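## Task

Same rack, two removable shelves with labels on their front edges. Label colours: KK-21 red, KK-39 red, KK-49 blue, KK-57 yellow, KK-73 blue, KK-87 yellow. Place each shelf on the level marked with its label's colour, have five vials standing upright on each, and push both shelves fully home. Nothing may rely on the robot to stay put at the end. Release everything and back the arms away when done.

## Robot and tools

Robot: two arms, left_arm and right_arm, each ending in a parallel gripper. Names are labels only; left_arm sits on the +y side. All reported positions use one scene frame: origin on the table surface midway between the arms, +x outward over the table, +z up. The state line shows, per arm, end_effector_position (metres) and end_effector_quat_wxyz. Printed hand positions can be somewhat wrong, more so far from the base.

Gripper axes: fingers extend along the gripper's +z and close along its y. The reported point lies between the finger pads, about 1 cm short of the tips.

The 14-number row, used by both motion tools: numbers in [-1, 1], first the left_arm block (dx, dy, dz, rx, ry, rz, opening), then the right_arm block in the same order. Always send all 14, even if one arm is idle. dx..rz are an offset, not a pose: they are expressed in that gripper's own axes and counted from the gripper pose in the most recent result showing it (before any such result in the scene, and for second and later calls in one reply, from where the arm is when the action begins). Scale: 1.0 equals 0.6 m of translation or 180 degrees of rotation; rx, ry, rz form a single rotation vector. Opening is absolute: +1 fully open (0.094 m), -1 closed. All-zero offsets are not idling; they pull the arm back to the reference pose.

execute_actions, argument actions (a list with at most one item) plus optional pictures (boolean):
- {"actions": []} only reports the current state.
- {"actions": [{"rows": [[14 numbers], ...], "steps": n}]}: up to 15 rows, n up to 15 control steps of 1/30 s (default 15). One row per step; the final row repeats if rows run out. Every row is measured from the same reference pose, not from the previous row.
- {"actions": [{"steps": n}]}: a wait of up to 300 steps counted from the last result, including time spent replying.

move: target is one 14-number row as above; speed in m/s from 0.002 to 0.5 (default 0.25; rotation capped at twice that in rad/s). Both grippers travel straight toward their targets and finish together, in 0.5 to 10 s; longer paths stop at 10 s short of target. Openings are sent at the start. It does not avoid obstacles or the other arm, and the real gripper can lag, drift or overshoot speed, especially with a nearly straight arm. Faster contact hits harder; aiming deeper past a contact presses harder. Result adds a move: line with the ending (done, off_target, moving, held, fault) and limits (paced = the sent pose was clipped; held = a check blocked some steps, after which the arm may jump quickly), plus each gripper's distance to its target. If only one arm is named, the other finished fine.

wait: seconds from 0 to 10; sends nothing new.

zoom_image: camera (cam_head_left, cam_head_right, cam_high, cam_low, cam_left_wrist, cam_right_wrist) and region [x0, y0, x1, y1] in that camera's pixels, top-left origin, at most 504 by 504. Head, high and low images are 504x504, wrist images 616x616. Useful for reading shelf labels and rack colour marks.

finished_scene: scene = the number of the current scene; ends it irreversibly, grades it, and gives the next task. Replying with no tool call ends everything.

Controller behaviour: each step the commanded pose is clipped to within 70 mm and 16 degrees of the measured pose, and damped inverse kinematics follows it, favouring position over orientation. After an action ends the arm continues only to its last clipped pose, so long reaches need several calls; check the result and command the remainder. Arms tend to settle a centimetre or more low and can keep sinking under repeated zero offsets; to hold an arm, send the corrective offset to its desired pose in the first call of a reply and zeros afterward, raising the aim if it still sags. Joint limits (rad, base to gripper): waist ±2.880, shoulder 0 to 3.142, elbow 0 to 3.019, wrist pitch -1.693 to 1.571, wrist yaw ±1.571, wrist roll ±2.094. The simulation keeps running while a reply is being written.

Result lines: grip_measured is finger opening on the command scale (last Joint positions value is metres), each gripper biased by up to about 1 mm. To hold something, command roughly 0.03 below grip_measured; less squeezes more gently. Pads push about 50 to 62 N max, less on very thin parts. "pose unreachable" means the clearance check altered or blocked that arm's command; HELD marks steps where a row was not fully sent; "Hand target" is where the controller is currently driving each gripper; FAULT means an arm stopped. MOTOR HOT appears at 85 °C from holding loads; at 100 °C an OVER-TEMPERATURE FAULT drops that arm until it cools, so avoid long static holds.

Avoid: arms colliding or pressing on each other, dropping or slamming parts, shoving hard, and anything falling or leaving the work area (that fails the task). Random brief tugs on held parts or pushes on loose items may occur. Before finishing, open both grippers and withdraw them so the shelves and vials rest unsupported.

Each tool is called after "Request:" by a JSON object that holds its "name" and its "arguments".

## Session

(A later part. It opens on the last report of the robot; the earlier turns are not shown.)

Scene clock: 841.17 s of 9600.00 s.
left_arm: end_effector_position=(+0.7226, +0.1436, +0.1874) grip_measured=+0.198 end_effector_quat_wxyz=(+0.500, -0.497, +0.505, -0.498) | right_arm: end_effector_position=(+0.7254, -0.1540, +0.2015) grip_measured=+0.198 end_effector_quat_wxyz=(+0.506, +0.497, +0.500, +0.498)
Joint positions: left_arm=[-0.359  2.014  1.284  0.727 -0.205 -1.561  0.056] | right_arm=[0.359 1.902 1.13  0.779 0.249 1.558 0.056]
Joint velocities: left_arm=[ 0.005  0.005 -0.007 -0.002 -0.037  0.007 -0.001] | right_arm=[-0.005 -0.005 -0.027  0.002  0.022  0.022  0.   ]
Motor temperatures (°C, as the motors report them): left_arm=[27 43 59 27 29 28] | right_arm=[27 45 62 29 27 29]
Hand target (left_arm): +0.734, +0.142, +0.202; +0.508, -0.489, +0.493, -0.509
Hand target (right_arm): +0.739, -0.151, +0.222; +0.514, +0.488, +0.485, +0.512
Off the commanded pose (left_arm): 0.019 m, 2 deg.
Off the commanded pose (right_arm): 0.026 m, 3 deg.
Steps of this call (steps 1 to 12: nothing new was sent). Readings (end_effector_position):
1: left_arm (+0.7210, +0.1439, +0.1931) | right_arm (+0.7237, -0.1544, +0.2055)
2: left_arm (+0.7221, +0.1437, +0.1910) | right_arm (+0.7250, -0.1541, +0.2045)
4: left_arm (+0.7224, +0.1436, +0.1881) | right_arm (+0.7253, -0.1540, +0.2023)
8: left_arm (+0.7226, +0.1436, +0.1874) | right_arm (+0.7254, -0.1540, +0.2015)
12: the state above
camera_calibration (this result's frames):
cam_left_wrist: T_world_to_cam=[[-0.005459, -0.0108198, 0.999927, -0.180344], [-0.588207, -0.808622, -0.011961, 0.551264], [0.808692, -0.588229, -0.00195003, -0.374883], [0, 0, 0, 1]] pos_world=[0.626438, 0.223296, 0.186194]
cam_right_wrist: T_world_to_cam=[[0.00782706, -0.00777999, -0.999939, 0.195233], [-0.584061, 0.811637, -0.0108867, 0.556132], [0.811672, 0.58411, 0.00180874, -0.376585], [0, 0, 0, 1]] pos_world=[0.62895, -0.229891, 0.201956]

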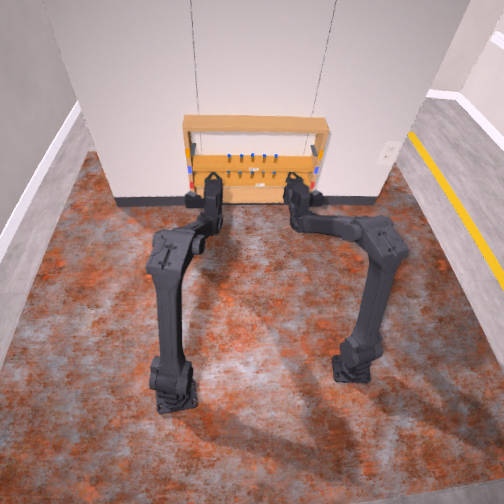

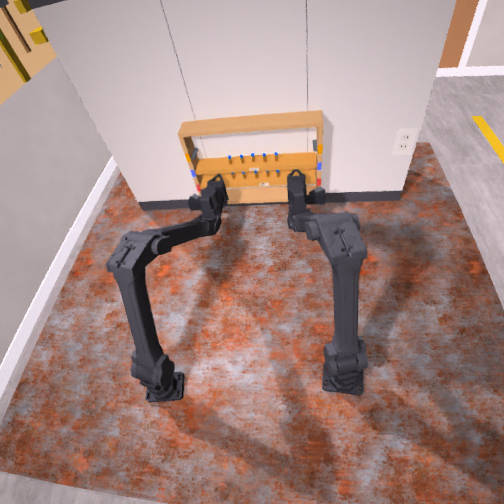

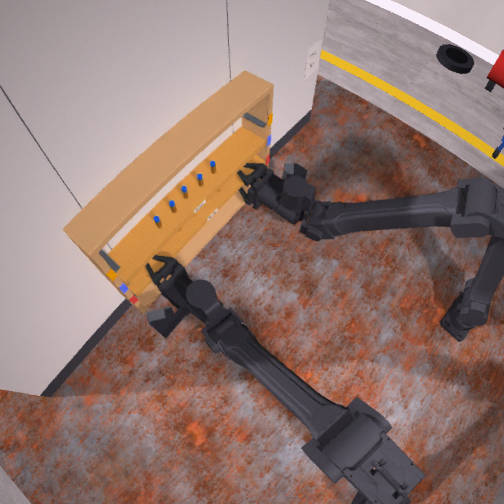

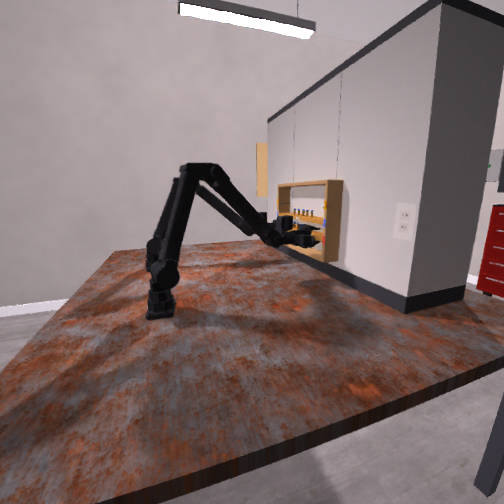

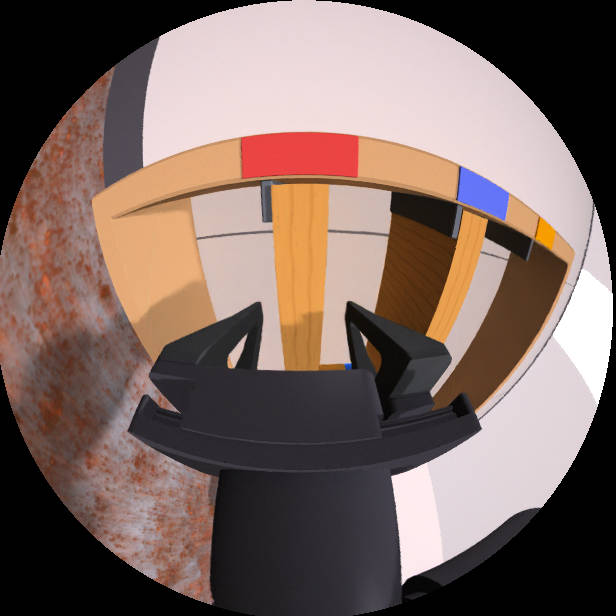

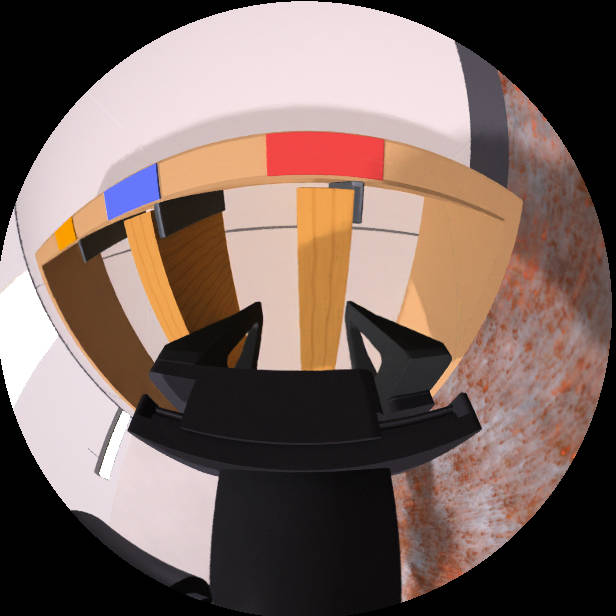

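Request:
{"name": "execute_actions", "arguments": {"actions": [{"rows":[
[0.00421,-0.02368,0.02124,0.01214,0,-0.00252,0.15,0.00672,0.03117,0.02791,-0.01462,0,0.00372,0.15],
[0.00421,-0.02331,0.02126,0.01204,0,-0.00251,0.08,0.00677,0.02985,0.02802,-0.01426,0,0.00363,0.08],
[0.00422,-0.02291,0.02129,0.01194,0,-0.00248,0.0,0.00681,0.02840,0.02813,-0.01387,0,0.00353,0.0],
[0.00423,-0.02250,0.02132,0.01184,0,-0.00246,-0.08,0.00686,0.02695,0.02824,-0.01348,0,0.00343,-0.08],
[0.00424,-0.02210,0.02134,0.01174,0,-0.00244,-0.16,0.00691,0.02550,0.02836,-0.01309,0,0.00333,-0.16],
[0.00425,-0.02169,0.02137,0.01163,0,-0.00242,-0.23,0.00696,0.02405,0.02847,-0.01270,0,0.00323,-0.23],
[0.00426,-0.02129,0.02140,0.01153,0,-0.00240,-0.29,0.00700,0.02261,0.02858,-0.01231,0,0.00313,-0.29],
[0.00427,-0.02092,0.02142,0.01144,0,-0.00238,-0.34,0.00705,0.02129,0.02868,-0.01195,0,0.00304,-0.34],
[0.00427,-0.02059,0.02144,0.01135,0,-0.00237,-0.39,0.00709,0.02010,0.02878,-0.01163,0,0.00296,-0.39],
[0.00428,-0.02030,0.02146,0.01128,0,-0.00235,-0.43,0.00712,0.01905,0.02886,-0.01135,0,0.00289,-0.43],
[0.00428,-0.02030,0.02146,0.01128,0,-0.00235,-0.47,0.00712,0.01905,0.02886,-0.01135,0,0.00289,-0.47],
[0.00428,-0.02030,0.02146,0.01128,0,-0.00235,-0.50,0.00712,0.01905,0.02886,-0.01135,0,0.00289,-0.50],
[0.00428,-0.02030,0.02146,0.01128,0,-0.00235,-0.525,0.00712,0.01905,0.02886,-0.01135,0,0.00289,-0.525],
[0.00428,-0.02030,0.02146,0.01128,0,-0.00235,-0.55,0.00712,0.01905,0.02886,-0.01135,0,0.00289,-0.55],
[0.00428,-0.02030,0.02146,0.01128,0,-0.00235,-0.57,0.00712,0.01905,0.02886,-0.01135,0,0.00289,-0.57]
],"steps":15}], "pictures": false}}

Request:
{"name": "execute_actions", "arguments": {"actions": [{"rows":[
[0.00410,-0.02096,0.02064,0.01122,0,-0.00233,-0.586,0.00644,0.03150,0.02672,-0.01450,0,0.00368,-0.586],
[0.00410,-0.02096,0.02064,0.01122,0,-0.00233,-0.600,0.00644,0.03150,0.02672,-0.01450,0,0.00368,-0.600],
[0.00410,-0.02096,0.02064,0.01122,0,-0.00233,-0.612,0.00644,0.03150,0.02672,-0.01450,0,0.00368,-0.612],
[0.00410,-0.02096,0.02064,0.01122,0,-0.00233,-0.622,0.00644,0.03150,0.02672,-0.01450,0,0.00368,-0.622],
[0.00410,-0.02096,0.02064,0.01122,0,-0.00233,-0.632,0.00644,0.03150,0.02672,-0.01450,0,0.00368,-0.632],
[0.00410,-0.02096,0.02064,0.01122,0,-0.00233,-0.642,0.00644,0.03150,0.02672,-0.01450,0,0.00368,-0.642],
[0.00410,-0.02096,0.02064,0.01122,0,-0.00233,-0.652,0.00644,0.03150,0.02672,-0.01450,0,0.00368,-0.652],
[0.00410,-0.02096,0.02064,0.01122,0,-0.00233,-0.662,0.00644,0.03150,0.02672,-0.01450,0,0.00368,-0.662],
[0.00360,-0.02478,0.01839,0.01211,0,-0.00252,-0.662,0.00558,0.03815,0.02368,-0.01622,0,0.00412,-0.662],
[0.00309,-0.02860,0.01613,0.01300,0,-0.00270,-0.662,0.00472,0.04479,0.02063,-0.01794,0,0.00455,-0.662],
[0.00259,-0.03242,0.01388,0.01389,0,-0.00289,-0.662,0.00386,0.05144,0.01759,-0.01966,0,0.00499,-0.662],
[0.00209,-0.03624,0.01163,0.01478,0,-0.00307,-0.662,0.00300,0.05809,0.01455,-0.02138,0,0.00543,-0.662],
[0.00159,-0.04006,0.00938,0.01567,0,-0.00326,-0.662,0.00215,0.06474,0.01151,-0.02310,0,0.00587,-0.662],
[0.00108,-0.04388,0.00712,0.01656,0,-0.00345,-0.662,0.00129,0.07138,0.00846,-0.02481,0,0.00630,-0.662],
[0.00058,-0.04770,0.00487,0.01745,0,-0.00363,-0.662,0.00043,0.07803,0.00542,-0.02653,0,0.00674,-0.662]
],"steps":15}]}}

Request:
{"name": "execute_actions", "arguments": {"actions": [{"rows":[
[0.00054,-0.04955,0.00475,0.01792,0,-0.00373,-0.662,0.00037,0.07995,0.00527,-0.02705,0,0.00687,-0.662],
[0.00050,-0.05141,0.00463,0.01840,0,-0.00383,-0.662,0.00031,0.08187,0.00512,-0.02757,0,0.00700,-0.662],
[0.00045,-0.05326,0.00451,0.01887,0,-0.00393,-0.662,0.00025,0.08379,0.00498,-0.02809,0,0.00714,-0.662],
[0.00041,-0.05511,0.00439,0.01934,0,-0.00402,-0.662,0.00018,0.08571,0.00483,-0.02860,0,0.00727,-0.662],
[0.00037,-0.05697,0.00427,0.01982,0,-0.00412,-0.662,0.00012,0.08763,0.00468,-0.02912,0,0.00740,-0.662],
[0.00033,-0.05882,0.00415,0.02029,0,-0.00422,-0.662,0.00006,0.08955,0.00453,-0.02964,0,0.00753,-0.662],
[0.00028,-0.06068,0.00402,0.02077,0,-0.00432,-0.662,0.00000,0.09146,0.00438,-0.03016,0,0.00766,-0.662],
[0.00024,-0.06253,0.00390,0.02124,0,-0.00442,-0.662,-0.00006,0.09338,0.00424,-0.03068,0,0.00780,-0.662],
[0.00020,-0.06438,0.00378,0.02171,0,-0.00452,-0.662,-0.00012,0.09530,0.00409,-0.03120,0,0.00793,-0.662],
[0.00016,-0.06600,0.00368,0.02213,0,-0.00460,-0.662,-0.00018,0.09698,0.00396,-0.03165,0,0.00804,-0.662],
[0.00012,-0.06763,0.00357,0.02254,0,-0.00469,-0.662,-0.00023,0.09866,0.00383,-0.03210,0,0.00816,-0.662],
[0.00009,-0.06902,0.00348,0.02290,0,-0.00476,-0.662,-0.00028,0.10010,0.00372,-0.03249,0,0.00826,-0.662],
[0.00007,-0.06994,0.00342,0.02313,0,-0.00481,-0.662,-0.00031,0.10106,0.00364,-0.03275,0,0.00832,-0.662],
[0.00006,-0.07064,0.00338,0.02331,0,-0.00485,-0.662,-0.00033,0.10178,0.00359,-0.03295,0,0.00837,-0.662],
[0.00005,-0.07087,0.00336,0.02337,0,-0.00486,-0.662,-0.00034,0.10202,0.00357,-0.03301,0,0.00839,-0.662]
],"steps":15}], "pictures": false}}

Request:
{"name": "execute_actions", "arguments": {"actions": [{"steps":10}]}}

Scene clock: 909.60 s of 9600.00 s.
left_arm: end_effector_position=(+0.7226, +0.1436, +0.1874) grip_measured=-0.557 end_effector_quat_wxyz=(+0.500, -0.497, +0.505, -0.498) | right_arm: end_effector_position=(+0.7261, -0.1538, +0.1943) grip_measured=-0.556 end_effector_quat_wxyz=(+0.504, +0.498, +0.503, +0.495)
Joint positions: left_arm=[-0.359  2.014  1.284  0.727 -0.205 -1.561  0.021] | right_arm=[0.359 1.913 1.13  0.779 0.249 1.558 0.021]
Joint velocities: left_arm=[ 0.005 -0.005  0.007 -0.007 -0.022 -0.051 -0.023] | right_arm=[-0.015 -0.005 -0.007  0.002 -0.066  0.051 -0.023]
Motor temperatures (°C, as the motors report them): left_arm=[27 44 62 27 29 28] | right_arm=[27 45 63 29 27 29]
Hand target (left_arm): +0.734, +0.141, +0.200; +0.508, -0.490, +0.494, -0.508
Hand target (right_arm): +0.741, -0.150, +0.213; +0.512, +0.490, +0.489, +0.509
Off the commanded pose (left_arm): 0.018 m, 2 deg.
Off the commanded pose (right_arm): 0.025 m, 3 deg.
Steps of this call (steps 1 to 90: nothing new was sent; then 64.93 s passed at rest; steps 91 to 105: all 15 steps of this action). Readings (end_effector_position):
91: left_arm (+0.7226, +0.1436, +0.1874) | right_arm (+0.7254, -0.1540, +0.2015)
92: left_arm (+0.7226, +0.1436, +0.1874) | right_arm (+0.7254, -0.1540, +0.2015)
94: left_arm (+0.7226, +0.1436, +0.1874) | right_arm (+0.7254, -0.1540, +0.2012)
98: left_arm (+0.7226, +0.1436, +0.1874) | right_arm (+0.7256, -0.1540, +0.1996)
105: the state above

Scene clock: 910.10 s of 9600.00 s.
left_arm: end_effector_position=(+0.7226, +0.1435, +0.1869) grip_measured=-0.623 end_effector_quat_wxyz=(+0.500, -0.497, +0.505, -0.498) | right_arm: end_effector_position=(+0.7261, -0.1538, +0.1940) grip_measured=-0.623 end_effector_quat_wxyz=(+0.504, +0.498, +0.503, +0.495)
Joint positions: left_arm=[-0.359  2.015  1.284  0.727 -0.205 -1.561  0.018] | right_arm=[0.359 1.913 1.13  0.779 0.249 1.558 0.018]
Joint velocities: left_arm=[-0.005 -0.005 -0.007  0.007  0.037 -0.007 -0.001] | right_arm=[ 0.005 -0.005  0.002  0.002  0.007 -0.007 -0.   ]
Motor temperatures (°C, as the motors report them): left_arm=[27 44 62 27 29 28] | right_arm=[27 45 63 29 27 29]
Hand target (left_arm): +0.725, +0.143, +0.216; +0.511, -0.486, +0.488, -0.514
Hand target (right_arm): +0.728, -0.154, +0.240; +0.519, +0.483, +0.477, +0.520
Off the commanded pose (left_arm): 0.029 m, 3 deg.
Off the commanded pose (right_arm): 0.047 m, 5 deg.
Steps of this call (steps 1 to 15: all 15 steps of this action). Readings (end_effector_position):
1: left_arm (+0.7226, +0.1436, +0.1874) | right_arm (+0.7261, -0.1538, +0.1940)
2: left_arm (+0.7226, +0.1435, +0.1871) | right_arm (+0.7261, -0.1538, +0.1940)
4: left_arm (+0.7226, +0.1435, +0.1869) | right_arm (+0.7261, -0.1538, +0.1940)
8: left_arm (+0.7226, +0.1435, +0.1869) | right_arm (+0.7261, -0.1538, +0.1940)
15: the state above
camera_calibration (this result's frames):
cam_left_wrist: T_world_to_cam=[[-0.00471282, -0.0109787, 0.999929, -0.180288], [-0.588216, -0.80862, -0.0116506, 0.551223], [0.80869, -0.588229, -0.00264694, -0.374793], [0, 0, 0, 1]] pos_world=[0.626479, 0.223287, 0.185705]
cam_right_wrist: T_world_to_cam=[[-0.00253545, -0.010368, -0.999943, 0.194856], [-0.584153, 0.811614, -0.00693411, 0.555612], [0.81164, 0.584102, -0.0081143, -0.375291], [0, 0, 0, 1]] pos_world=[0.629658, -0.229714, 0.195653]

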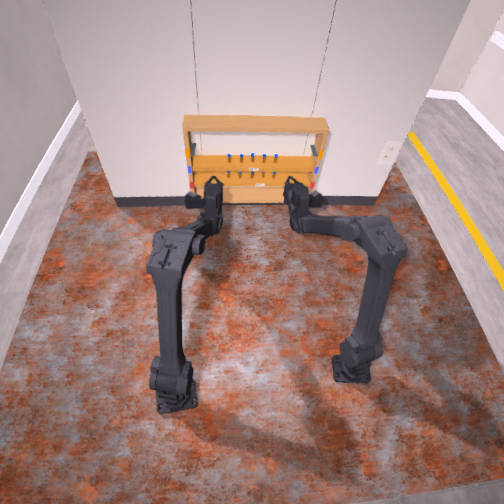

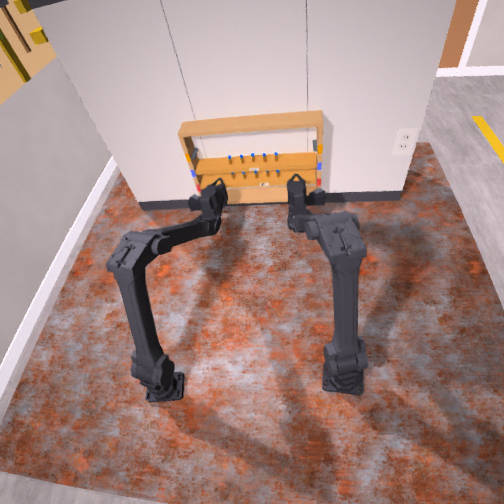

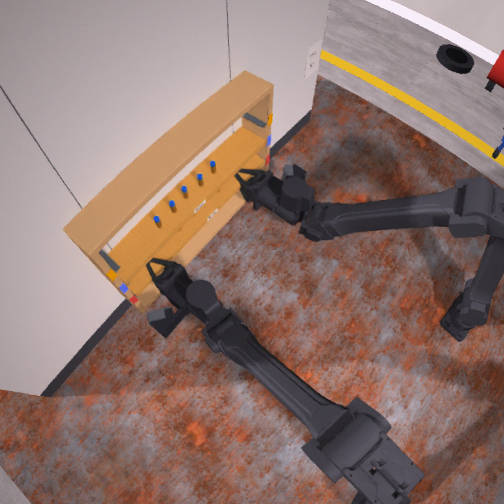

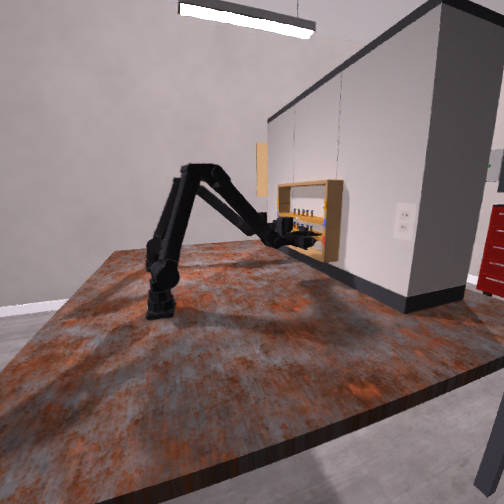

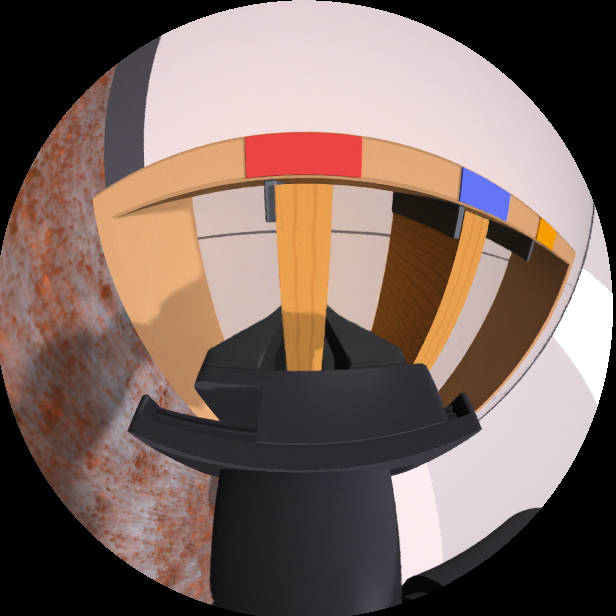

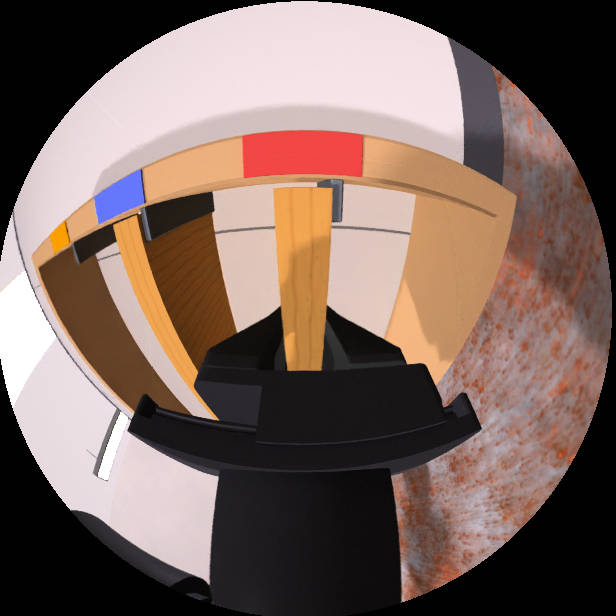

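Scene clock: 910.60 s of 9600.00 s.
left_arm: end_effector_position=(+0.7226, +0.1436, +0.1874) grip_measured=-0.623 end_effector_quat_wxyz=(+0.500, -0.497, +0.505, -0.498) | right_arm: end_effector_position=(+0.7260, -0.1539, +0.1948) grip_measured=-0.623 end_effector_quat_wxyz=(+0.504, +0.498, +0.503, +0.495)
Joint positions: left_arm=[-0.359  2.014  1.284  0.727 -0.205 -1.561  0.018] | right_arm=[0.359 1.912 1.13  0.779 0.249 1.558 0.018]
Joint velocities: left_arm=[-0.034 -0.005 -0.012 -0.007  0.007 -0.051  0.001] | right_arm=[-0.015  0.015 -0.002  0.012 -0.051 -0.022  0.   ]
Motor temperatures (°C, as the motors report them): left_arm=[27 44 61 27 29 28] | right_arm=[27 46 63 29 27 29]
Hand target (left_arm): +0.724, +0.144, +0.229; +0.515, -0.482, +0.482, -0.519
Hand target (right_arm): +0.726, -0.155, +0.254; +0.523, +0.479, +0.470, +0.526
Off the commanded pose (left_arm): 0.042 m, 4 deg.
Off the commanded pose (right_arm): 0.060 m, 6 deg.
Steps of this call (steps 1 to 15: all 15 steps of this action). Readings (end_effector_position):
1: left_arm (+0.7226, +0.1435, +0.1869) | right_arm (+0.7261, -0.1538, +0.1940)
2: left_arm (+0.7226, +0.1435, +0.1869) | right_arm (+0.7261, -0.1538, +0.1940)
4: left_arm (+0.7226, +0.1435, +0.1869) | right_arm (+0.7261, -0.1538, +0.1940)
8: left_arm (+0.7226, +0.1435, +0.1871) | right_arm (+0.7261, -0.1539, +0.1945)
15: the state above

Scene clock: 910.93 s of 9600.00 s.
left_arm: end_effector_position=(+0.7226, +0.1436, +0.1874) grip_measured=-0.623 end_effector_quat_wxyz=(+0.500, -0.497, +0.505, -0.498) | right_arm: end_effector_position=(+0.7260, -0.1539, +0.1948) grip_measured=-0.623 end_effector_quat_wxyz=(+0.504, +0.498, +0.503, +0.495)
Joint positions: left_arm=[-0.359  2.014  1.284  0.727 -0.205 -1.561  0.018] | right_arm=[0.359 1.912 1.13  0.779 0.249 1.558 0.018]
Joint velocities: left_arm=[ 0.005  0.005 -0.017  0.002 -0.066  0.007 -0.   ] | right_arm=[-0.005 -0.005 -0.017 -0.017 -0.007 -0.095  0.   ]
Motor temperatures (°C, as the motors report them): left_arm=[27 44 61 27 29 28] | right_arm=[27 46 63 29 27 29]
Hand target (left_arm): +0.724, +0.144, +0.229; +0.515, -0.482, +0.482, -0.519
Hand target (right_arm): +0.726, -0.155, +0.254; +0.523, +0.479, +0.470, +0.526
Off the commanded pose (left_arm): 0.042 m, 4 deg.
Off the commanded pose (right_arm): 0.060 m, 6 deg.
Steps of this call (steps 1 to 10: nothing new was sent). Readings (end_effector_position):
1: left_arm (+0.7226, +0.1436, +0.1874) | right_arm (+0.7260, -0.1539, +0.1948)
2: left_arm (+0.7226, +0.1436, +0.1874) | right_arm (+0.7260, -0.1539, +0.1948)
4: left_arm (+0.7226, +0.1436, +0.1874) | right_arm (+0.7260, -0.1539, +0.1948)
8: left_arm (+0.7226, +0.1436, +0.1874) | right_arm (+0.7260, -0.1539, +0.1948)
10: the state above
camera_calibration (this result's frames):
cam_left_wrist: T_world_to_cam=[[-0.005459, -0.0108198, 0.999927, -0.180344], [-0.588207, -0.808622, -0.011961, 0.551264], [0.808692, -0.588229, -0.00195003, -0.374883], [0, 0, 0, 1]] pos_world=[0.626438, 0.223296, 0.186194]
cam_right_wrist: T_world_to_cam=[[-0.00142518, -0.0100907, -0.999948, 0.194897], [-0.584145, 0.811616, -0.00735765, 0.555668], [0.811648, 0.584104, -0.00705114, -0.375429], [0, 0, 0, 1]] pos_world=[0.629585, -0.229732, 0.196329]

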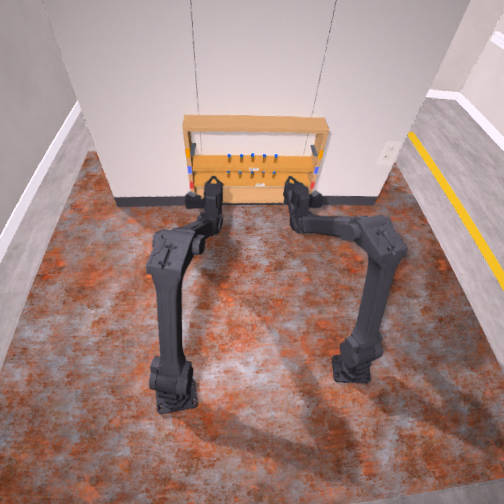

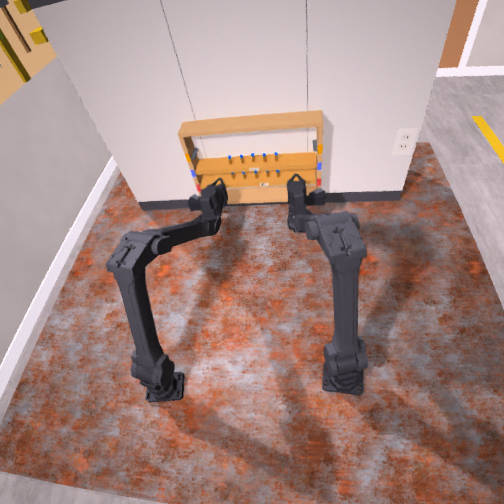

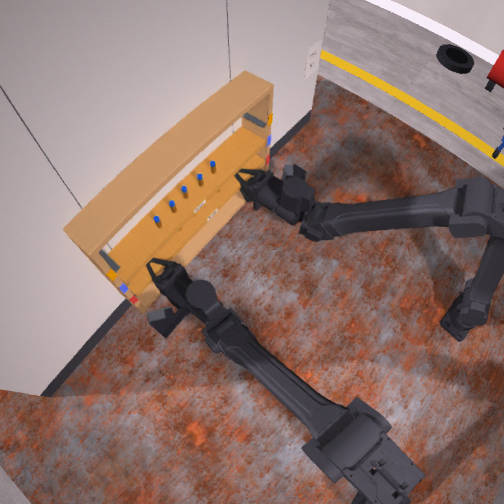

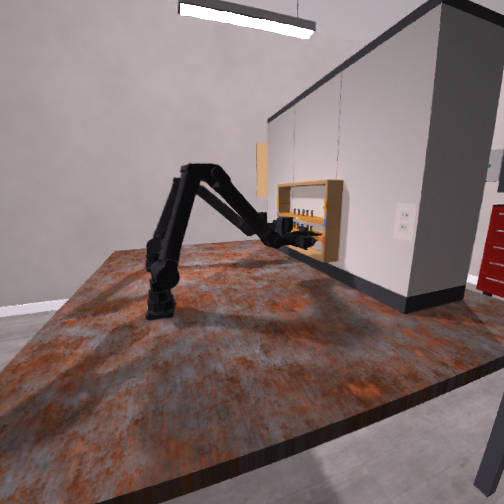

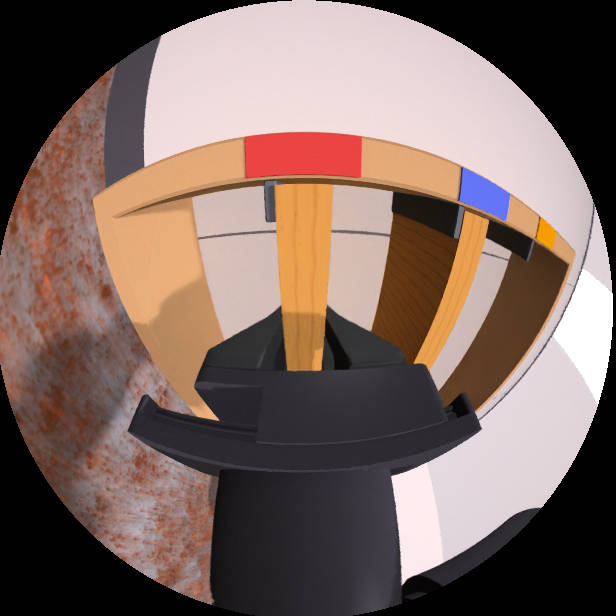

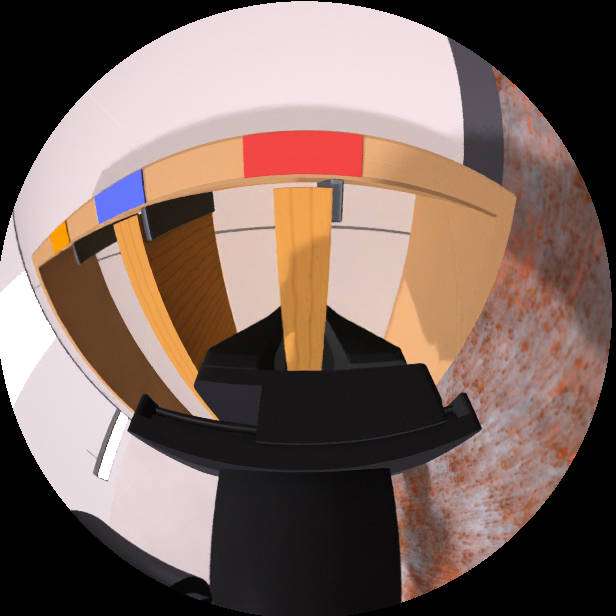

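Request:
{"name": "zoom_image", "arguments": {"camera": "cam_left_wrist", "region": [255, 165, 355, 215]}}

Request:
{"name": "zoom_image", "arguments": {"camera": "cam_right_wrist", "region": [255, 165, 355, 215]}}

Region (255, 165, 355, 215) of cam_left_wrist's 616x616 image, scaled by 5.040, with more detail than that image has.

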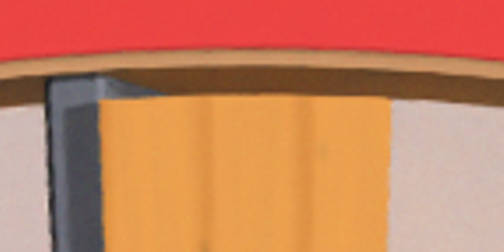

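Region (255, 165, 355, 215) of cam_right_wrist's 616x616 image, scaled by 5.040, with more detail than that image has.

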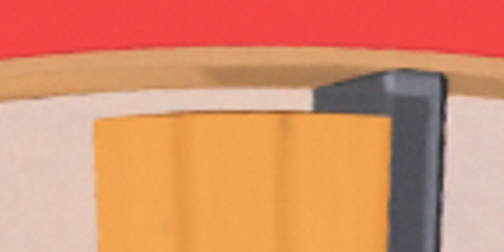

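Request:
{"name": "execute_actions", "arguments": {"actions": [{"rows":[
[0.00130,-0.06939,0.00260,0.02228,0.00029,-0.00463,-0.662,0.00095,0.09939,0.00240,-0.03153,0.00029,0.00801,-0.662],
[0.00254,-0.06898,0.00183,0.02156,0.00057,-0.00448,-0.662,0.00218,0.09831,0.00112,-0.03042,0.00057,0.00773,-0.662],
[0.00380,-0.06876,0.00102,0.02091,0.00086,-0.00435,-0.662,0.00342,0.09747,-0.00017,-0.02937,0.00086,0.00746,-0.662],
[0.00503,-0.06856,0.00023,0.02022,0.00115,-0.00421,-0.662,0.00465,0.09662,-0.00145,-0.02832,0.00115,0.00720,-0.662],
[0.00634,-0.07023,-0.00017,0.02066,0.00143,-0.00430,-0.662,0.00603,0.09845,-0.00197,-0.02881,0.00143,0.00732,-0.662],
[0.00763,-0.07189,-0.00057,0.02110,0.00172,-0.00439,-0.662,0.00743,0.10028,-0.00247,-0.02931,0.00172,0.00745,-0.662],
[0.00850,-0.07356,-0.00087,0.02150,0.00191,-0.00447,-0.662,0.00833,0.10210,-0.00285,-0.02980,0.00191,0.00757,-0.662],
[0.00846,-0.07522,-0.00097,0.02194,0.00191,-0.00456,-0.662,0.00828,0.10393,-0.00300,-0.03029,0.00191,0.00770,-0.662],
[0.00842,-0.07689,-0.00108,0.02234,0.00191,-0.00465,-0.662,0.00822,0.10575,-0.00315,-0.03079,0.00191,0.00782,-0.662],
[0.00838,-0.07856,-0.00119,0.02278,0.00191,-0.00474,-0.662,0.00817,0.10758,-0.00329,-0.03128,0.00191,0.00795,-0.662],
[0.00835,-0.08000,-0.00128,0.02315,0.00191,-0.00481,-0.662,0.00811,0.10918,-0.00342,-0.03171,0.00191,0.00806,-0.662],
[0.00832,-0.08125,-0.00136,0.02346,0.00191,-0.00488,-0.662,0.00807,0.11055,-0.00352,-0.03208,0.00191,0.00815,-0.662],
[0.00830,-0.08230,-0.00143,0.02374,0.00191,-0.00494,-0.662,0.00803,0.11170,-0.00362,-0.03239,0.00191,0.00823,-0.662],
[0.00828,-0.08292,-0.00147,0.02390,0.00191,-0.00497,-0.662,0.00801,0.11238,-0.00367,-0.03258,0.00191,0.00828,-0.662],
[0.00827,-0.08333,-0.00150,0.02399,0.00191,-0.00499,-0.662,0.00799,0.11283,-0.00371,-0.03270,0.00191,0.00831,-0.662]
],"steps":15}], "pictures": false}}

Request:
{"name": "execute_actions", "arguments": {"actions": [{"steps":12}]}}

Scene clock: 948.30 s of 9600.00 s.
left_arm: end_effector_position=(+0.7221, +0.1437, +0.1937) grip_measured=-0.623 end_effector_quat_wxyz=(+0.502, -0.495, +0.502, -0.500) | right_arm: end_effector_position=(+0.7255, -0.1540, +0.2004) grip_measured=-0.623 end_effector_quat_wxyz=(+0.505, +0.497, +0.500, +0.497)
Joint positions: left_arm=[-0.359  2.006  1.284  0.727 -0.205 -1.561  0.018] | right_arm=[0.359 1.904 1.13  0.779 0.249 1.558 0.018]
Joint velocities: left_arm=[-0.005 -0.044  0.012  0.017  0.037  0.022 -0.001] | right_arm=[ 0.005 -0.034 -0.002  0.002 -0.007  0.007 -0.001]
Motor temperatures (°C, as the motors report them): left_arm=[27 47 58 27 29 28] | right_arm=[27 49 60 29 27 29]
Hand target (left_arm): +0.721, +0.139, +0.237; +0.514, -0.480, +0.483, -0.522
Hand target (right_arm): +0.722, -0.150, +0.261; +0.521, +0.477, +0.471, +0.528
Off the commanded pose (left_arm): 0.044 m, 4 deg.
Off the commanded pose (right_arm): 0.062 m, 6 deg.
Steps of this call (steps 1 to 90: nothing new was sent; then 33.87 s passed at rest; steps 91 to 105: all 15 steps of this action). Readings (end_effector_position):
91: left_arm (+0.7226, +0.1436, +0.1877) | right_arm (+0.7260, -0.1539, +0.1948)
92: left_arm (+0.7226, +0.1436, +0.1877) | right_arm (+0.7260, -0.1539, +0.1948)
94: left_arm (+0.7225, +0.1436, +0.1880) | right_arm (+0.7260, -0.1539, +0.1951)
98: left_arm (+0.7225, +0.1436, +0.1892) | right_arm (+0.7260, -0.1539, +0.1956)
105: the state above

Scene clock: 948.70 s of 9600.00 s.
left_arm: end_effector_position=(+0.7218, +0.1437, +0.1975) grip_measured=-0.623 end_effector_quat_wxyz=(+0.504, -0.494, +0.501, -0.501) | right_arm: end_effector_position=(+0.7252, -0.1541, +0.2039) grip_measured=-0.623 end_effector_quat_wxyz=(+0.506, +0.496, +0.499, +0.499)
Joint positions: left_arm=[-0.359  2.001  1.284  0.727 -0.205 -1.559  0.018] | right_arm=[0.359 1.899 1.13  0.779 0.249 1.558 0.018]
Joint velocities: left_arm=[-0.024 -0.015 -0.017  0.007  0.007 -0.037  0.001] | right_arm=[-0.034  0.005 -0.012 -0.002 -0.022 -0.022 -0.001]
Motor temperatures (°C, as the motors report them): left_arm=[27 47 58 27 29 28] | right_arm=[27 49 60 29 27 29]
Hand target (left_arm): +0.721, +0.139, +0.237; +0.514, -0.480, +0.483, -0.522
Hand target (right_arm): +0.722, -0.150, +0.261; +0.521, +0.477, +0.471, +0.528
Off the commanded pose (left_arm): 0.040 m, 4 deg.
Off the commanded pose (right_arm): 0.059 m, 5 deg.
Steps of this call (steps 1 to 12: nothing new was sent). Readings (end_effector_position):
1: left_arm (+0.7220, +0.1437, +0.1946) | right_arm (+0.7254, -0.1540, +0.2012)
2: left_arm (+0.7220, +0.1437, +0.1954) | right_arm (+0.7254, -0.1540, +0.2020)
4: left_arm (+0.7218, +0.1437, +0.1969) | right_arm (+0.7252, -0.1541, +0.2031)
8: left_arm (+0.7218, +0.1437, +0.1975) | right_arm (+0.7252, -0.1541, +0.2039)
12: the state above
camera_calibration (this result's frames):
cam_left_wrist: T_world_to_cam=[[-0.018529, -0.0107104, 0.999771, -0.180916], [-0.587994, -0.808629, -0.0195602, 0.552395], [0.808653, -0.588222, 0.00868546, -0.376182], [0, 0, 0, 1]] pos_world=[0.625653, 0.223467, 0.194947]
cam_right_wrist: T_world_to_cam=[[0.0111578, -0.00694815, -0.999914, 0.19535], [-0.584022, 0.811646, -0.0121569, 0.556299], [0.811661, 0.584108, 0.0049983, -0.377002], [0, 0, 0, 1]] pos_world=[0.628709, -0.229951, 0.203981]

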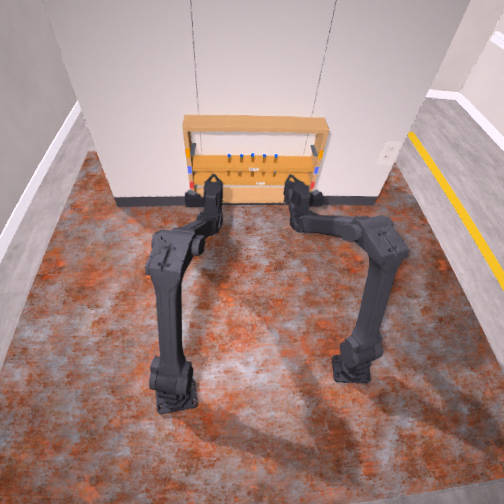

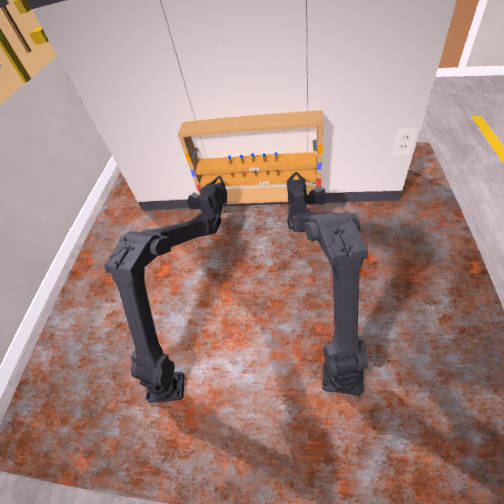

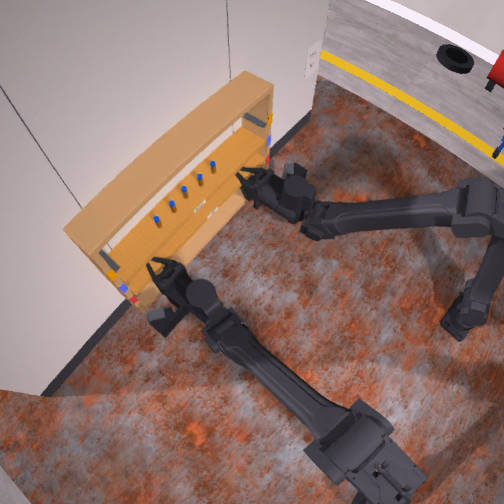

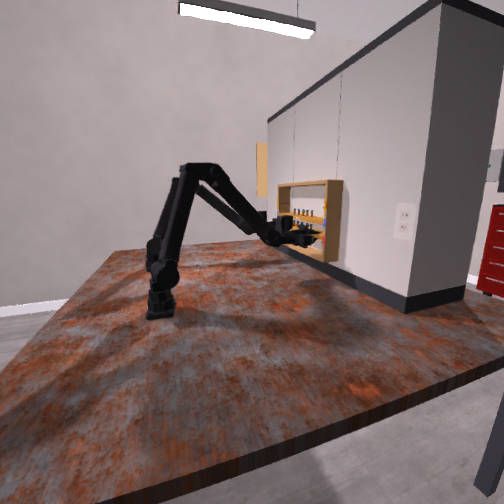

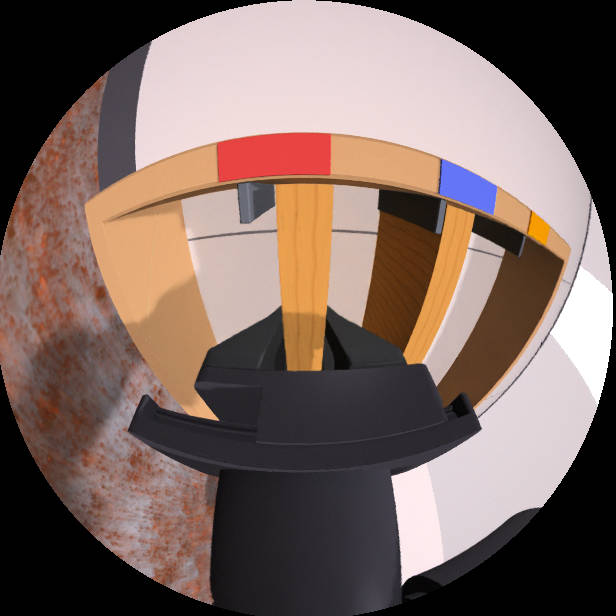

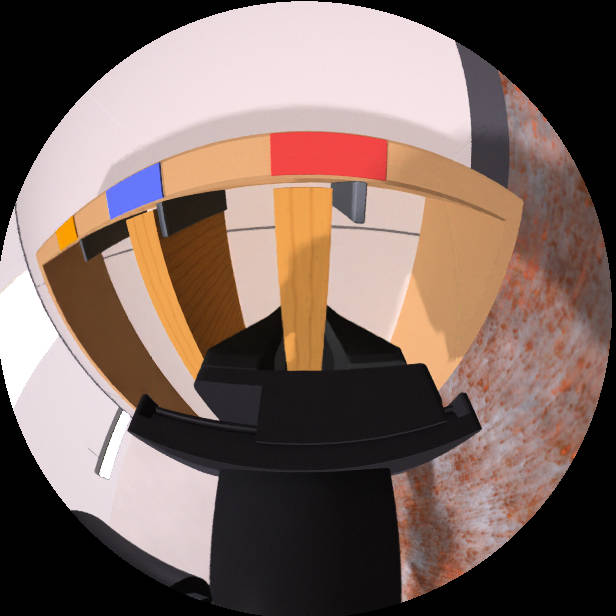

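Request:
{"name": "execute_actions", "arguments": {"actions": [{"rows":[
[0.00960,-0.06600,-0.00232,0.01948,0.00207,-0.0041,-0.662,0.00955,0.09805,-0.00380,-0.02857,0.00207,0.0073,-0.662],
[0.01063,-0.06512,-0.00632,0.01879,0.00223,-0.0040,-0.662,0.01019,0.09795,-0.00742,-0.02826,0.00223,0.0073,-0.662],
[0.01084,-0.06491,-0.00912,0.01829,0.00223,-0.0040,-0.662,0.00990,0.09764,-0.01020,-0.02780,0.00223,0.0073,-0.662],
[0.01111,-0.06468,-0.01238,0.01770,0.00223,-0.0040,-0.662,0.00954,0.09727,-0.01344,-0.02730,0.00223,0.0073,-0.662],
[0.01139,-0.06442,-0.01609,0.01701,0.00223,-0.0040,-0.662,0.00916,0.09687,-0.01716,-0.02672,0.00223,0.0073,-0.662],
[0.01148,-0.06416,-0.01981,0.01633,0.00223,-0.0040,-0.662,0.00897,0.09645,-0.02086,-0.02613,0.00223,0.0073,-0.662],
[0.01145,-0.06388,-0.02353,0.01564,0.00223,-0.0040,-0.662,0.00891,0.09604,-0.02457,-0.02554,0.00223,0.0073,-0.662],
[0.01141,-0.06362,-0.02725,0.01496,0.00223,-0.0040,-0.662,0.00885,0.09562,-0.02829,-0.02496,0.00223,0.0073,-0.662],
[0.01137,-0.06334,-0.03099,0.01427,0.00223,-0.0040,-0.662,0.00879,0.09521,-0.03199,-0.02437,0.00223,0.0073,-0.662],
[0.01133,-0.06307,-0.03471,0.01359,0.00223,-0.0040,-0.662,0.00873,0.09481,-0.03571,-0.02379,0.00223,0.0073,-0.662],
[0.01130,-0.06281,-0.03843,0.01293,0.00223,-0.0040,-0.662,0.00867,0.09440,-0.03942,-0.02320,0.00223,0.0073,-0.662],
[0.01125,-0.06253,-0.04215,0.01225,0.00223,-0.0040,-0.662,0.00861,0.09399,-0.04312,-0.02258,0.00223,0.0073,-0.662],
[0.01122,-0.06229,-0.04540,0.01162,0.00223,-0.0040,-0.662,0.00856,0.09364,-0.04637,-0.02209,0.00223,0.0073,-0.662],
[0.01120,-0.06209,-0.04819,0.01112,0.00223,-0.0040,-0.662,0.00851,0.09331,-0.04916,-0.02166,0.00223,0.0073,-0.662],
[0.01117,-0.06196,-0.05006,0.01078,0.00223,-0.0040,-0.662,0.00848,0.09312,-0.05101,-0.02135,0.00223,0.0073,-0.662]
],"steps":15}], "pictures": false}}

Request:
{"name": "execute_actions", "arguments": {"actions": [{"steps":12}]}}

Scene clock: 994.60 s of 9600.00 s.
left_arm: end_effector_position=(+0.6971, +0.1422, +0.1974) grip_measured=-0.623 end_effector_quat_wxyz=(+0.499, -0.498, +0.508, -0.495) | right_arm: end_effector_position=(+0.7008, -0.1555, +0.2034) grip_measured=-0.623 end_effector_quat_wxyz=(+0.503, +0.499, +0.505, +0.493)
Joint positions: left_arm=[-0.37   1.945  1.205  0.727 -0.215 -1.559  0.018] | right_arm=[0.367 1.844 1.056 0.779 0.257 1.558 0.018]
Joint velocities: left_arm=[-0.024 -0.151 -0.164 -0.002  0.007 -0.051 -0.   ] | right_arm=[ 0.015 -0.161 -0.154  0.012  0.081  0.007 -0.   ]
Motor temperatures (°C, as the motors report them): left_arm=[27 48 57 27 29 28] | right_arm=[27 51 58 29 27 29]
Hand target (left_arm): +0.692, +0.137, +0.233; +0.507, -0.487, +0.491, -0.514
Hand target (right_arm): +0.694, -0.150, +0.257; +0.515, +0.483, +0.478, +0.523
Off the commanded pose (left_arm): 0.038 m, 3 deg.
Off the commanded pose (right_arm): 0.057 m, 5 deg.
Steps of this call (steps 1 to 90: nothing new was sent; then 42.40 s passed at rest; steps 91 to 105: all 15 steps of this action). Readings (end_effector_position):
91: left_arm (+0.7218, +0.1437, +0.1975) | right_arm (+0.7252, -0.1541, +0.2039)
92: left_arm (+0.7216, +0.1435, +0.1975) | right_arm (+0.7252, -0.1541, +0.2039)
94: left_arm (+0.7204, +0.1435, +0.1973) | right_arm (+0.7242, -0.1543, +0.2035)
98: left_arm (+0.7129, +0.1430, +0.1961) | right_arm (+0.7169, -0.1547, +0.2024)
105: the state above

Scene clock: 995.00 s of 9600.00 s.
left_arm: end_effector_position=(+0.6939, +0.1425, +0.2014) grip_measured=-0.623 end_effector_quat_wxyz=(+0.500, -0.497, +0.507, -0.496) | right_arm: end_effector_position=(+0.6974, -0.1556, +0.2074) grip_measured=-0.623 end_effector_quat_wxyz=(+0.503, +0.499, +0.504, +0.494)
Joint positions: left_arm=[-0.37   1.933  1.196  0.727 -0.216 -1.559  0.018] | right_arm=[0.369 1.832 1.047 0.779 0.259 1.558 0.018]
Joint velocities: left_arm=[ 0.005 -0.005 -0.017 -0.002 -0.022  0.022  0.001] | right_arm=[ 0.005 -0.005  0.002  0.027  0.022  0.037 -0.   ]
Motor temperatures (°C, as the motors report them): left_arm=[27 48 57 27 29 28] | right_arm=[27 51 58 29 27 29]
Hand target (left_arm): +0.692, +0.137, +0.233; +0.507, -0.487, +0.491, -0.514
Hand target (right_arm): +0.694, -0.150, +0.257; +0.515, +0.483, +0.478, +0.523
Off the commanded pose (left_arm): 0.033 m, 3 deg.
Off the commanded pose (right_arm): 0.053 m, 5 deg.
Steps of this call (steps 1 to 12: nothing new was sent). Readings (end_effector_position):
1: left_arm (+0.6956, +0.1423, +0.1979) | right_arm (+0.6992, -0.1556, +0.2042)
2: left_arm (+0.6945, +0.1424, +0.1987) | right_arm (+0.6981, -0.1557, +0.2049)
4: left_arm (+0.6940, +0.1425, +0.2003) | right_arm (+0.6975, -0.1556, +0.2067)
8: left_arm (+0.6939, +0.1425, +0.2014) | right_arm (+0.6974, -0.1556, +0.2074)
12: the state above
camera_calibration (this result's frames):
cam_left_wrist: T_world_to_cam=[[0.000463113, -0.0140978, 0.999901, -0.198165], [-0.58921, -0.807903, -0.0111179, 0.534125], [0.80798, -0.589146, -0.00868074, -0.350303], [0, 0, 0, 1]] pos_world=[0.597842, 0.222348, 0.201042]
cam_right_wrist: T_world_to_cam=[[-0.00437082, -0.0105013, -0.999935, 0.209458], [-0.584164, 0.811614, -0.00597011, 0.54017], [0.811624, 0.5841, -0.0096819, -0.350524], [0, 0, 0, 1]] pos_world=[0.600957, -0.231469, 0.209276]

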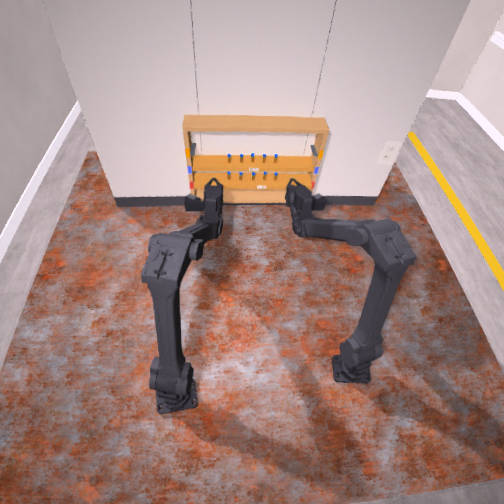

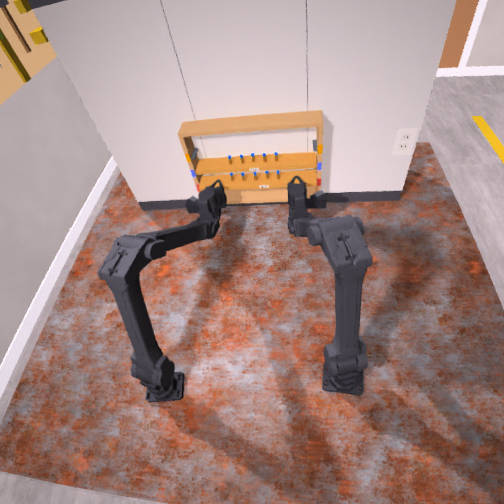

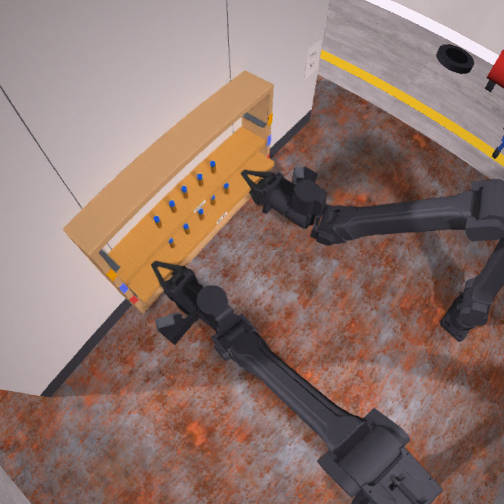

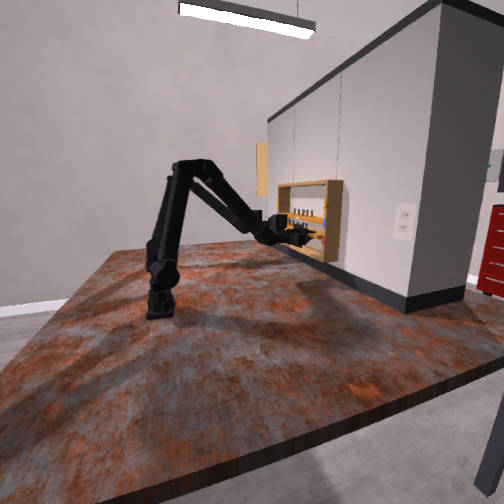

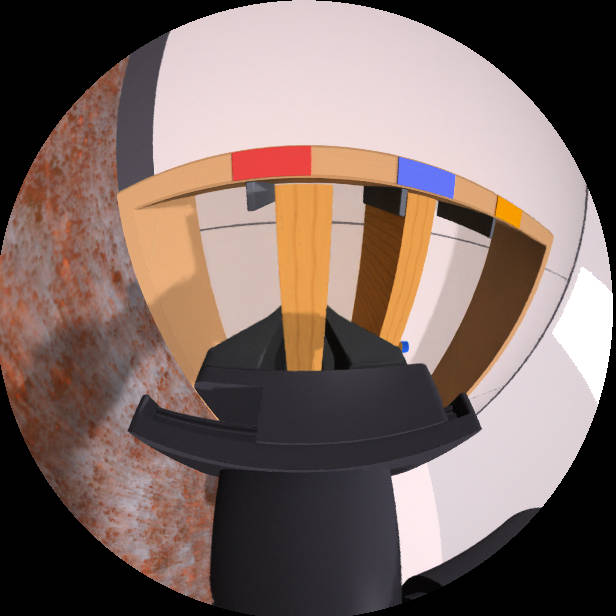

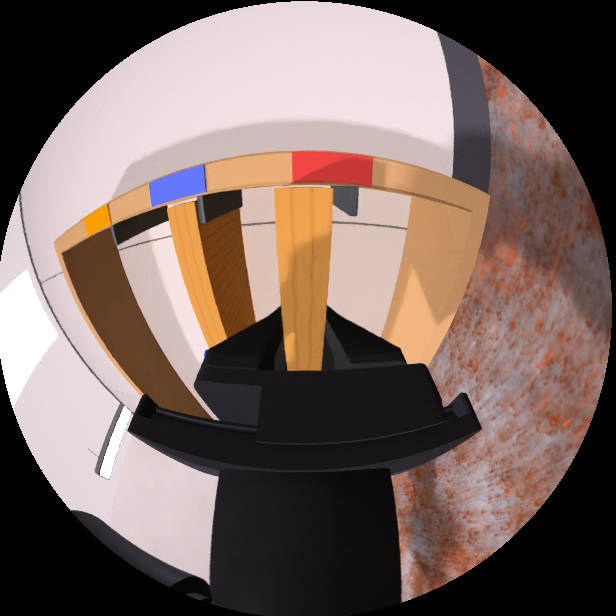

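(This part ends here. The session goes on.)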